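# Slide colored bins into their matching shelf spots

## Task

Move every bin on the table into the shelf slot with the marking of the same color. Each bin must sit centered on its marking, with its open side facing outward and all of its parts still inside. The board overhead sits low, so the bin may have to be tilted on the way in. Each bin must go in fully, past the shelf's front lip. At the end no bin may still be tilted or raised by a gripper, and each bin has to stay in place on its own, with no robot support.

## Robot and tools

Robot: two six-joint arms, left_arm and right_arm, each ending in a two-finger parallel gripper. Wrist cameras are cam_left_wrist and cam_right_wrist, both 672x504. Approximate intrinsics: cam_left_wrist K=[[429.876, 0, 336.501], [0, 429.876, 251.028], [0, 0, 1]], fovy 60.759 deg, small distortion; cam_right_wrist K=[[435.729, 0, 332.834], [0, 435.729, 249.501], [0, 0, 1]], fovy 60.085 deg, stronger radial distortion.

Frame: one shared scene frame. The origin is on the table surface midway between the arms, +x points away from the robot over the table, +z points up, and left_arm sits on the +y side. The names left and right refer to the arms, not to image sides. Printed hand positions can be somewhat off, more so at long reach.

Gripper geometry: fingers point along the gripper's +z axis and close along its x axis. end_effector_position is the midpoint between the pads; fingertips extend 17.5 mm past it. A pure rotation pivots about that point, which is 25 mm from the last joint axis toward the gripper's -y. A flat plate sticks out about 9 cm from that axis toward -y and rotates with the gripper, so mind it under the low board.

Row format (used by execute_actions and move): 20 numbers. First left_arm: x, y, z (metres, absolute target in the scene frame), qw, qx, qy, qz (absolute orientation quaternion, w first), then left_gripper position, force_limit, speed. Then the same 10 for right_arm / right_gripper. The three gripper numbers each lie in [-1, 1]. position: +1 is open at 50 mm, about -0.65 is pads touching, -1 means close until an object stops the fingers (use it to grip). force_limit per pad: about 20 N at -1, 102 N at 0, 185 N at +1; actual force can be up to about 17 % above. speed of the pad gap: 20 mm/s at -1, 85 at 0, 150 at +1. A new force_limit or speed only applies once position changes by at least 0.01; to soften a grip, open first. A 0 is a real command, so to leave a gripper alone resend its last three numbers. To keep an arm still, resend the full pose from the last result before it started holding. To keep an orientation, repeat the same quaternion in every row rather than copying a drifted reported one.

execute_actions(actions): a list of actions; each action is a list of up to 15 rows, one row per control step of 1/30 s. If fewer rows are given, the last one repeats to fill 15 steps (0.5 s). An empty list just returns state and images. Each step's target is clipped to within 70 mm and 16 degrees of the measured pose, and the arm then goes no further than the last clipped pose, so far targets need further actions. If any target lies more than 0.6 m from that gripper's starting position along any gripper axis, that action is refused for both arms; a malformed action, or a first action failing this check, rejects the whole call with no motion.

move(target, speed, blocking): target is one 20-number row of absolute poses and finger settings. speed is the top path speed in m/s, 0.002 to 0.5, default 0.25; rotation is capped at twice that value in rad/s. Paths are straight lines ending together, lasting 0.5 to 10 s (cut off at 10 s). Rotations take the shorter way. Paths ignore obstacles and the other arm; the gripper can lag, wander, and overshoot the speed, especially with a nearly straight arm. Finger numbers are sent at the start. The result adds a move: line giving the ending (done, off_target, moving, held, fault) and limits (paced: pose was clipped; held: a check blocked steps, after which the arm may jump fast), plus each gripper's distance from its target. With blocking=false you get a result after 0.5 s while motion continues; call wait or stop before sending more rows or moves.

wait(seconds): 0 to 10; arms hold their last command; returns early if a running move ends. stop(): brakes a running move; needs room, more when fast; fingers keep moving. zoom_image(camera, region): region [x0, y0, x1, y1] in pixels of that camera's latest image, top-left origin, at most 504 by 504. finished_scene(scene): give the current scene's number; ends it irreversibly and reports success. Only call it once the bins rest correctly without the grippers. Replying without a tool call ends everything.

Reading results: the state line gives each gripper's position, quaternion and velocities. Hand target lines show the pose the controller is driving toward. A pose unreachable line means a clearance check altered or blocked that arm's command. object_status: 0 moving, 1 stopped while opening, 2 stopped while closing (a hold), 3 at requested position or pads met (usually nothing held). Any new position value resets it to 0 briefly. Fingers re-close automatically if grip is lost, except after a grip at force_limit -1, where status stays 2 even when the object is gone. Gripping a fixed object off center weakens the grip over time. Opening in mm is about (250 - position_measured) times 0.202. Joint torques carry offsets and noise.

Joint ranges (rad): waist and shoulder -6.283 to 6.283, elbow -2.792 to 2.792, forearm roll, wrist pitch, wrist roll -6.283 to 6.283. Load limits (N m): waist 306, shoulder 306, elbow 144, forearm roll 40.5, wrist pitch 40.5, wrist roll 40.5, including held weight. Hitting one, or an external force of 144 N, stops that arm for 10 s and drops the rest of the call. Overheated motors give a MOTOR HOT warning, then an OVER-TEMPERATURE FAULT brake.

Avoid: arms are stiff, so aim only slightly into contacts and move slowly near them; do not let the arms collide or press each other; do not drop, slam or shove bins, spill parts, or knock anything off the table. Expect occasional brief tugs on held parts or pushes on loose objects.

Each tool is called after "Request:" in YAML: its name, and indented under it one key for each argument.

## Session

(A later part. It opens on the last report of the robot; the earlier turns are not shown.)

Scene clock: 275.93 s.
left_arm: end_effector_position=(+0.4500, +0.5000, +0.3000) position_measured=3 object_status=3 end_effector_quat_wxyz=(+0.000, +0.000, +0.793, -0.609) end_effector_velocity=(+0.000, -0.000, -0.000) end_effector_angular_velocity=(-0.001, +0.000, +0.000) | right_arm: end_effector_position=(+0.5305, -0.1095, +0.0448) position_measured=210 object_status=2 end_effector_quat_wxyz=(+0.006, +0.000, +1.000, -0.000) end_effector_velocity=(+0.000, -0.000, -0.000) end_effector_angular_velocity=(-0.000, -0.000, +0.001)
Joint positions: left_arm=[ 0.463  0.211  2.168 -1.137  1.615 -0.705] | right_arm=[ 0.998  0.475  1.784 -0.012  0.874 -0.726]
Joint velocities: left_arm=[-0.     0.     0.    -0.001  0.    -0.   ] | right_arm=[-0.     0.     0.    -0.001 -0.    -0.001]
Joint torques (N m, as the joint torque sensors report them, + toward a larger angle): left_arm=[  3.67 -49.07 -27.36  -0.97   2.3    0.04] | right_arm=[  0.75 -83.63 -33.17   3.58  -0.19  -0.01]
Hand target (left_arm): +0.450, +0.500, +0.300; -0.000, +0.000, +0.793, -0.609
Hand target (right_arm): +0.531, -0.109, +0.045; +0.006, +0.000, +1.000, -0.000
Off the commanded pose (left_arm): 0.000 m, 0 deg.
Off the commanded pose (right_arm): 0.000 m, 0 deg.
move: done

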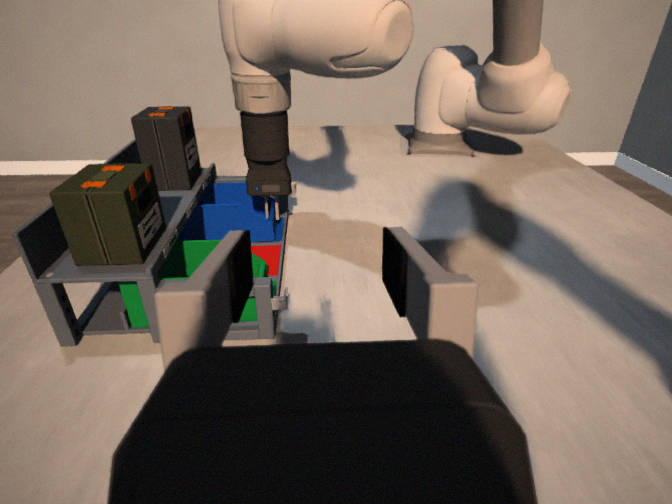

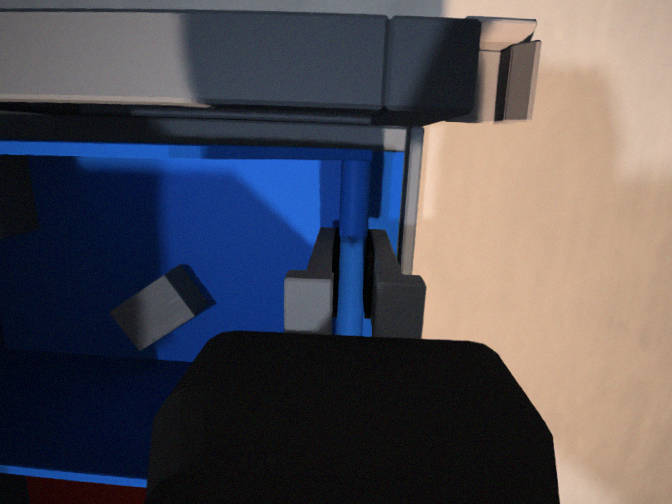

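Request:
execute_actions:
  actions:
    - [[0.45,0.5,0.3,0,0,-0.793,0.609,1,0,0,0.5308,-0.1095,0.0442,0.004,0,1,0,-1,0,0],[0.45,0.5,0.3,0,0,-0.793,0.609,1,0,0,0.5308,-0.1095,0.0438,0.003,0,1,0,-1,0,0],[0.45,0.5,0.3,0,0,-0.793,0.609,1,0,0,0.5308,-0.1095,0.0435,0.003,0,1,0,-1,0,0],[0.45,0.5,0.3,0,0,-0.793,0.609,1,0,0,0.5308,-0.1095,0.0435,0.003,0,1,0,-1,0,0],[0.45,0.5,0.3,0,0,-0.793,0.609,1,0,0,0.5308,-0.1095,0.0435,0.003,0,1,0,-1,0,0],[0.45,0.5,0.3,0,0,-0.793,0.609,1,0,0,0.5308,-0.1095,0.0435,0.003,0,1,0,-1,0,0],[0.45,0.5,0.3,0,0,-0.793,0.609,1,0,0,0.5308,-0.1095,0.0435,0.003,0,1,0,0.1,0,-0.3]]

Request:
move:
  target: [0.45,0.5,0.3,0,0,-0.793,0.609,1,0,0,0.522,-0.095,0.15,0,0,1,0,0.1,0,-0.3]
  speed: 0.15

Scene clock: 283.27 s.
left_arm: end_effector_position=(+0.4500, +0.5000, +0.3000) position_measured=3 object_status=3 end_effector_quat_wxyz=(+0.000, +0.000, +0.793, -0.609) end_effector_velocity=(-0.000, -0.000, +0.001) end_effector_angular_velocity=(+0.000, -0.001, +0.000) | right_arm: end_effector_position=(+0.5308, -0.1095, +0.0435) position_measured=138 object_status=0 end_effector_quat_wxyz=(+0.003, +0.000, +1.000, +0.000) end_effector_velocity=(+0.000, -0.000, +0.000) end_effector_angular_velocity=(-0.000, -0.001, +0.000)
Joint positions: left_arm=[ 0.463  0.211  2.168 -1.137  1.615 -0.705] | right_arm=[ 0.996  0.478  1.782 -0.006  0.877 -0.732]
Joint velocities: left_arm=[-0.    -0.001  0.    -0.001 -0.     0.   ] | right_arm=[ 0.    -0.    -0.    -0.001  0.     0.   ]
Joint torques (N m, as the joint torque sensors report them, + toward a larger angle): left_arm=[  3.92 -47.96 -27.63  -1.21   2.45  -0.05] | right_arm=[  1.79 -83.61 -32.73   3.82   0.07  -0.03]
Hand target (left_arm): +0.450, +0.500, +0.300; -0.000, +0.000, +0.793, -0.609
Hand target (right_arm): +0.531, -0.109, +0.044; +0.003, +0.000, +1.000, -0.000
Off the commanded pose (left_arm): 0.000 m, 0 deg.
Off the commanded pose (right_arm): 0.000 m, 0 deg.

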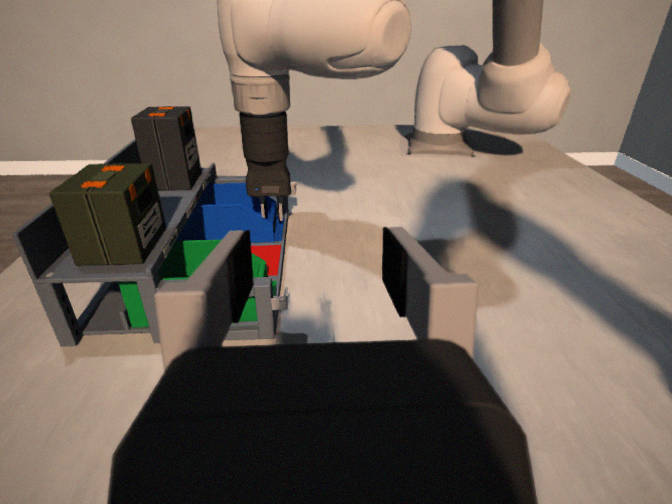

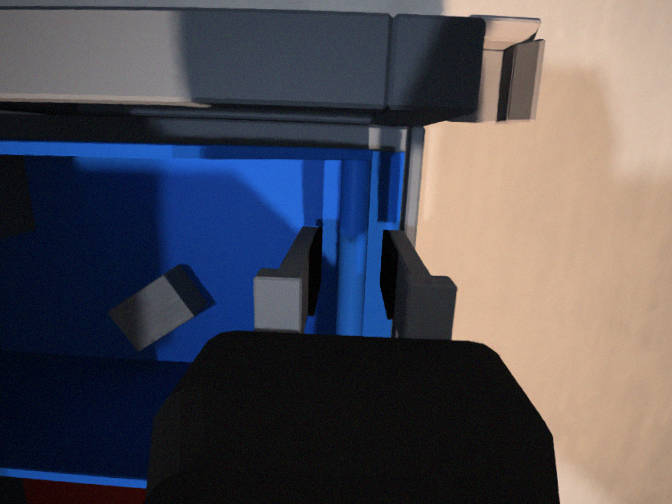

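Scene clock: 284.33 s.
left_arm: end_effector_position=(+0.4500, +0.5000, +0.3000) position_measured=3 object_status=3 end_effector_quat_wxyz=(+0.000, +0.000, +0.793, -0.609) end_effector_velocity=(-0.000, -0.001, +0.000) end_effector_angular_velocity=(-0.000, -0.001, -0.002) | right_arm: end_effector_position=(+0.5218, -0.0951, +0.1499) position_measured=138 object_status=3 end_effector_quat_wxyz=(-0.000, -0.000, +1.000, +0.000) end_effector_velocity=(-0.001, +0.000, +0.000) end_effector_angular_velocity=(+0.000, +0.002, -0.001)
Joint positions: left_arm=[ 0.463  0.211  2.168 -1.137  1.615 -0.705] | right_arm=[ 1.017  0.389  1.691  0.     1.062 -0.715]
Joint velocities: left_arm=[-0.001 -0.    -0.    -0.     0.     0.   ] | right_arm=[ 0.    -0.    -0.     0.002  0.001 -0.   ]
Joint torques (N m, as the joint torque sensors report them, + toward a larger angle): left_arm=[  2.81 -47.7  -27.93  -1.49   2.52   0.04] | right_arm=[  1.99 -79.84 -37.15   4.14   0.14   0.16]
Hand target (left_arm): +0.450, +0.500, +0.300; -0.000, +0.000, +0.793, -0.609
Hand target (right_arm): +0.522, -0.095, +0.150; -0.000, -0.000, +1.000, +0.000
Off the commanded pose (left_arm): 0.000 m, 0 deg.
Off the commanded pose (right_arm): 0.000 m, 0 deg.
move: done

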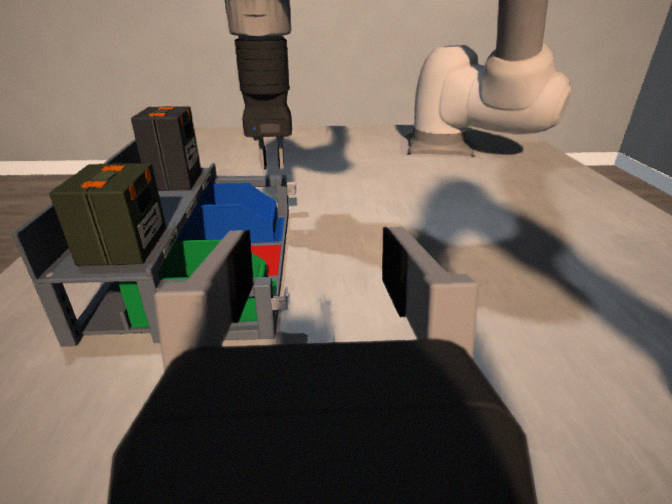

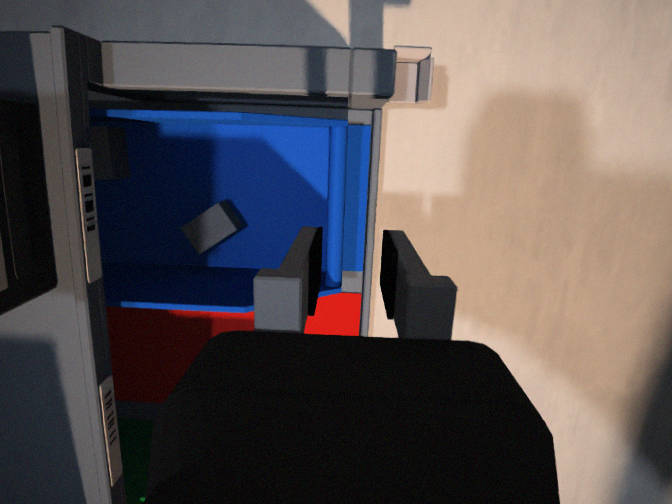

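Request:
finished_scene:
  scene: 1

The scene is finished: the task was done.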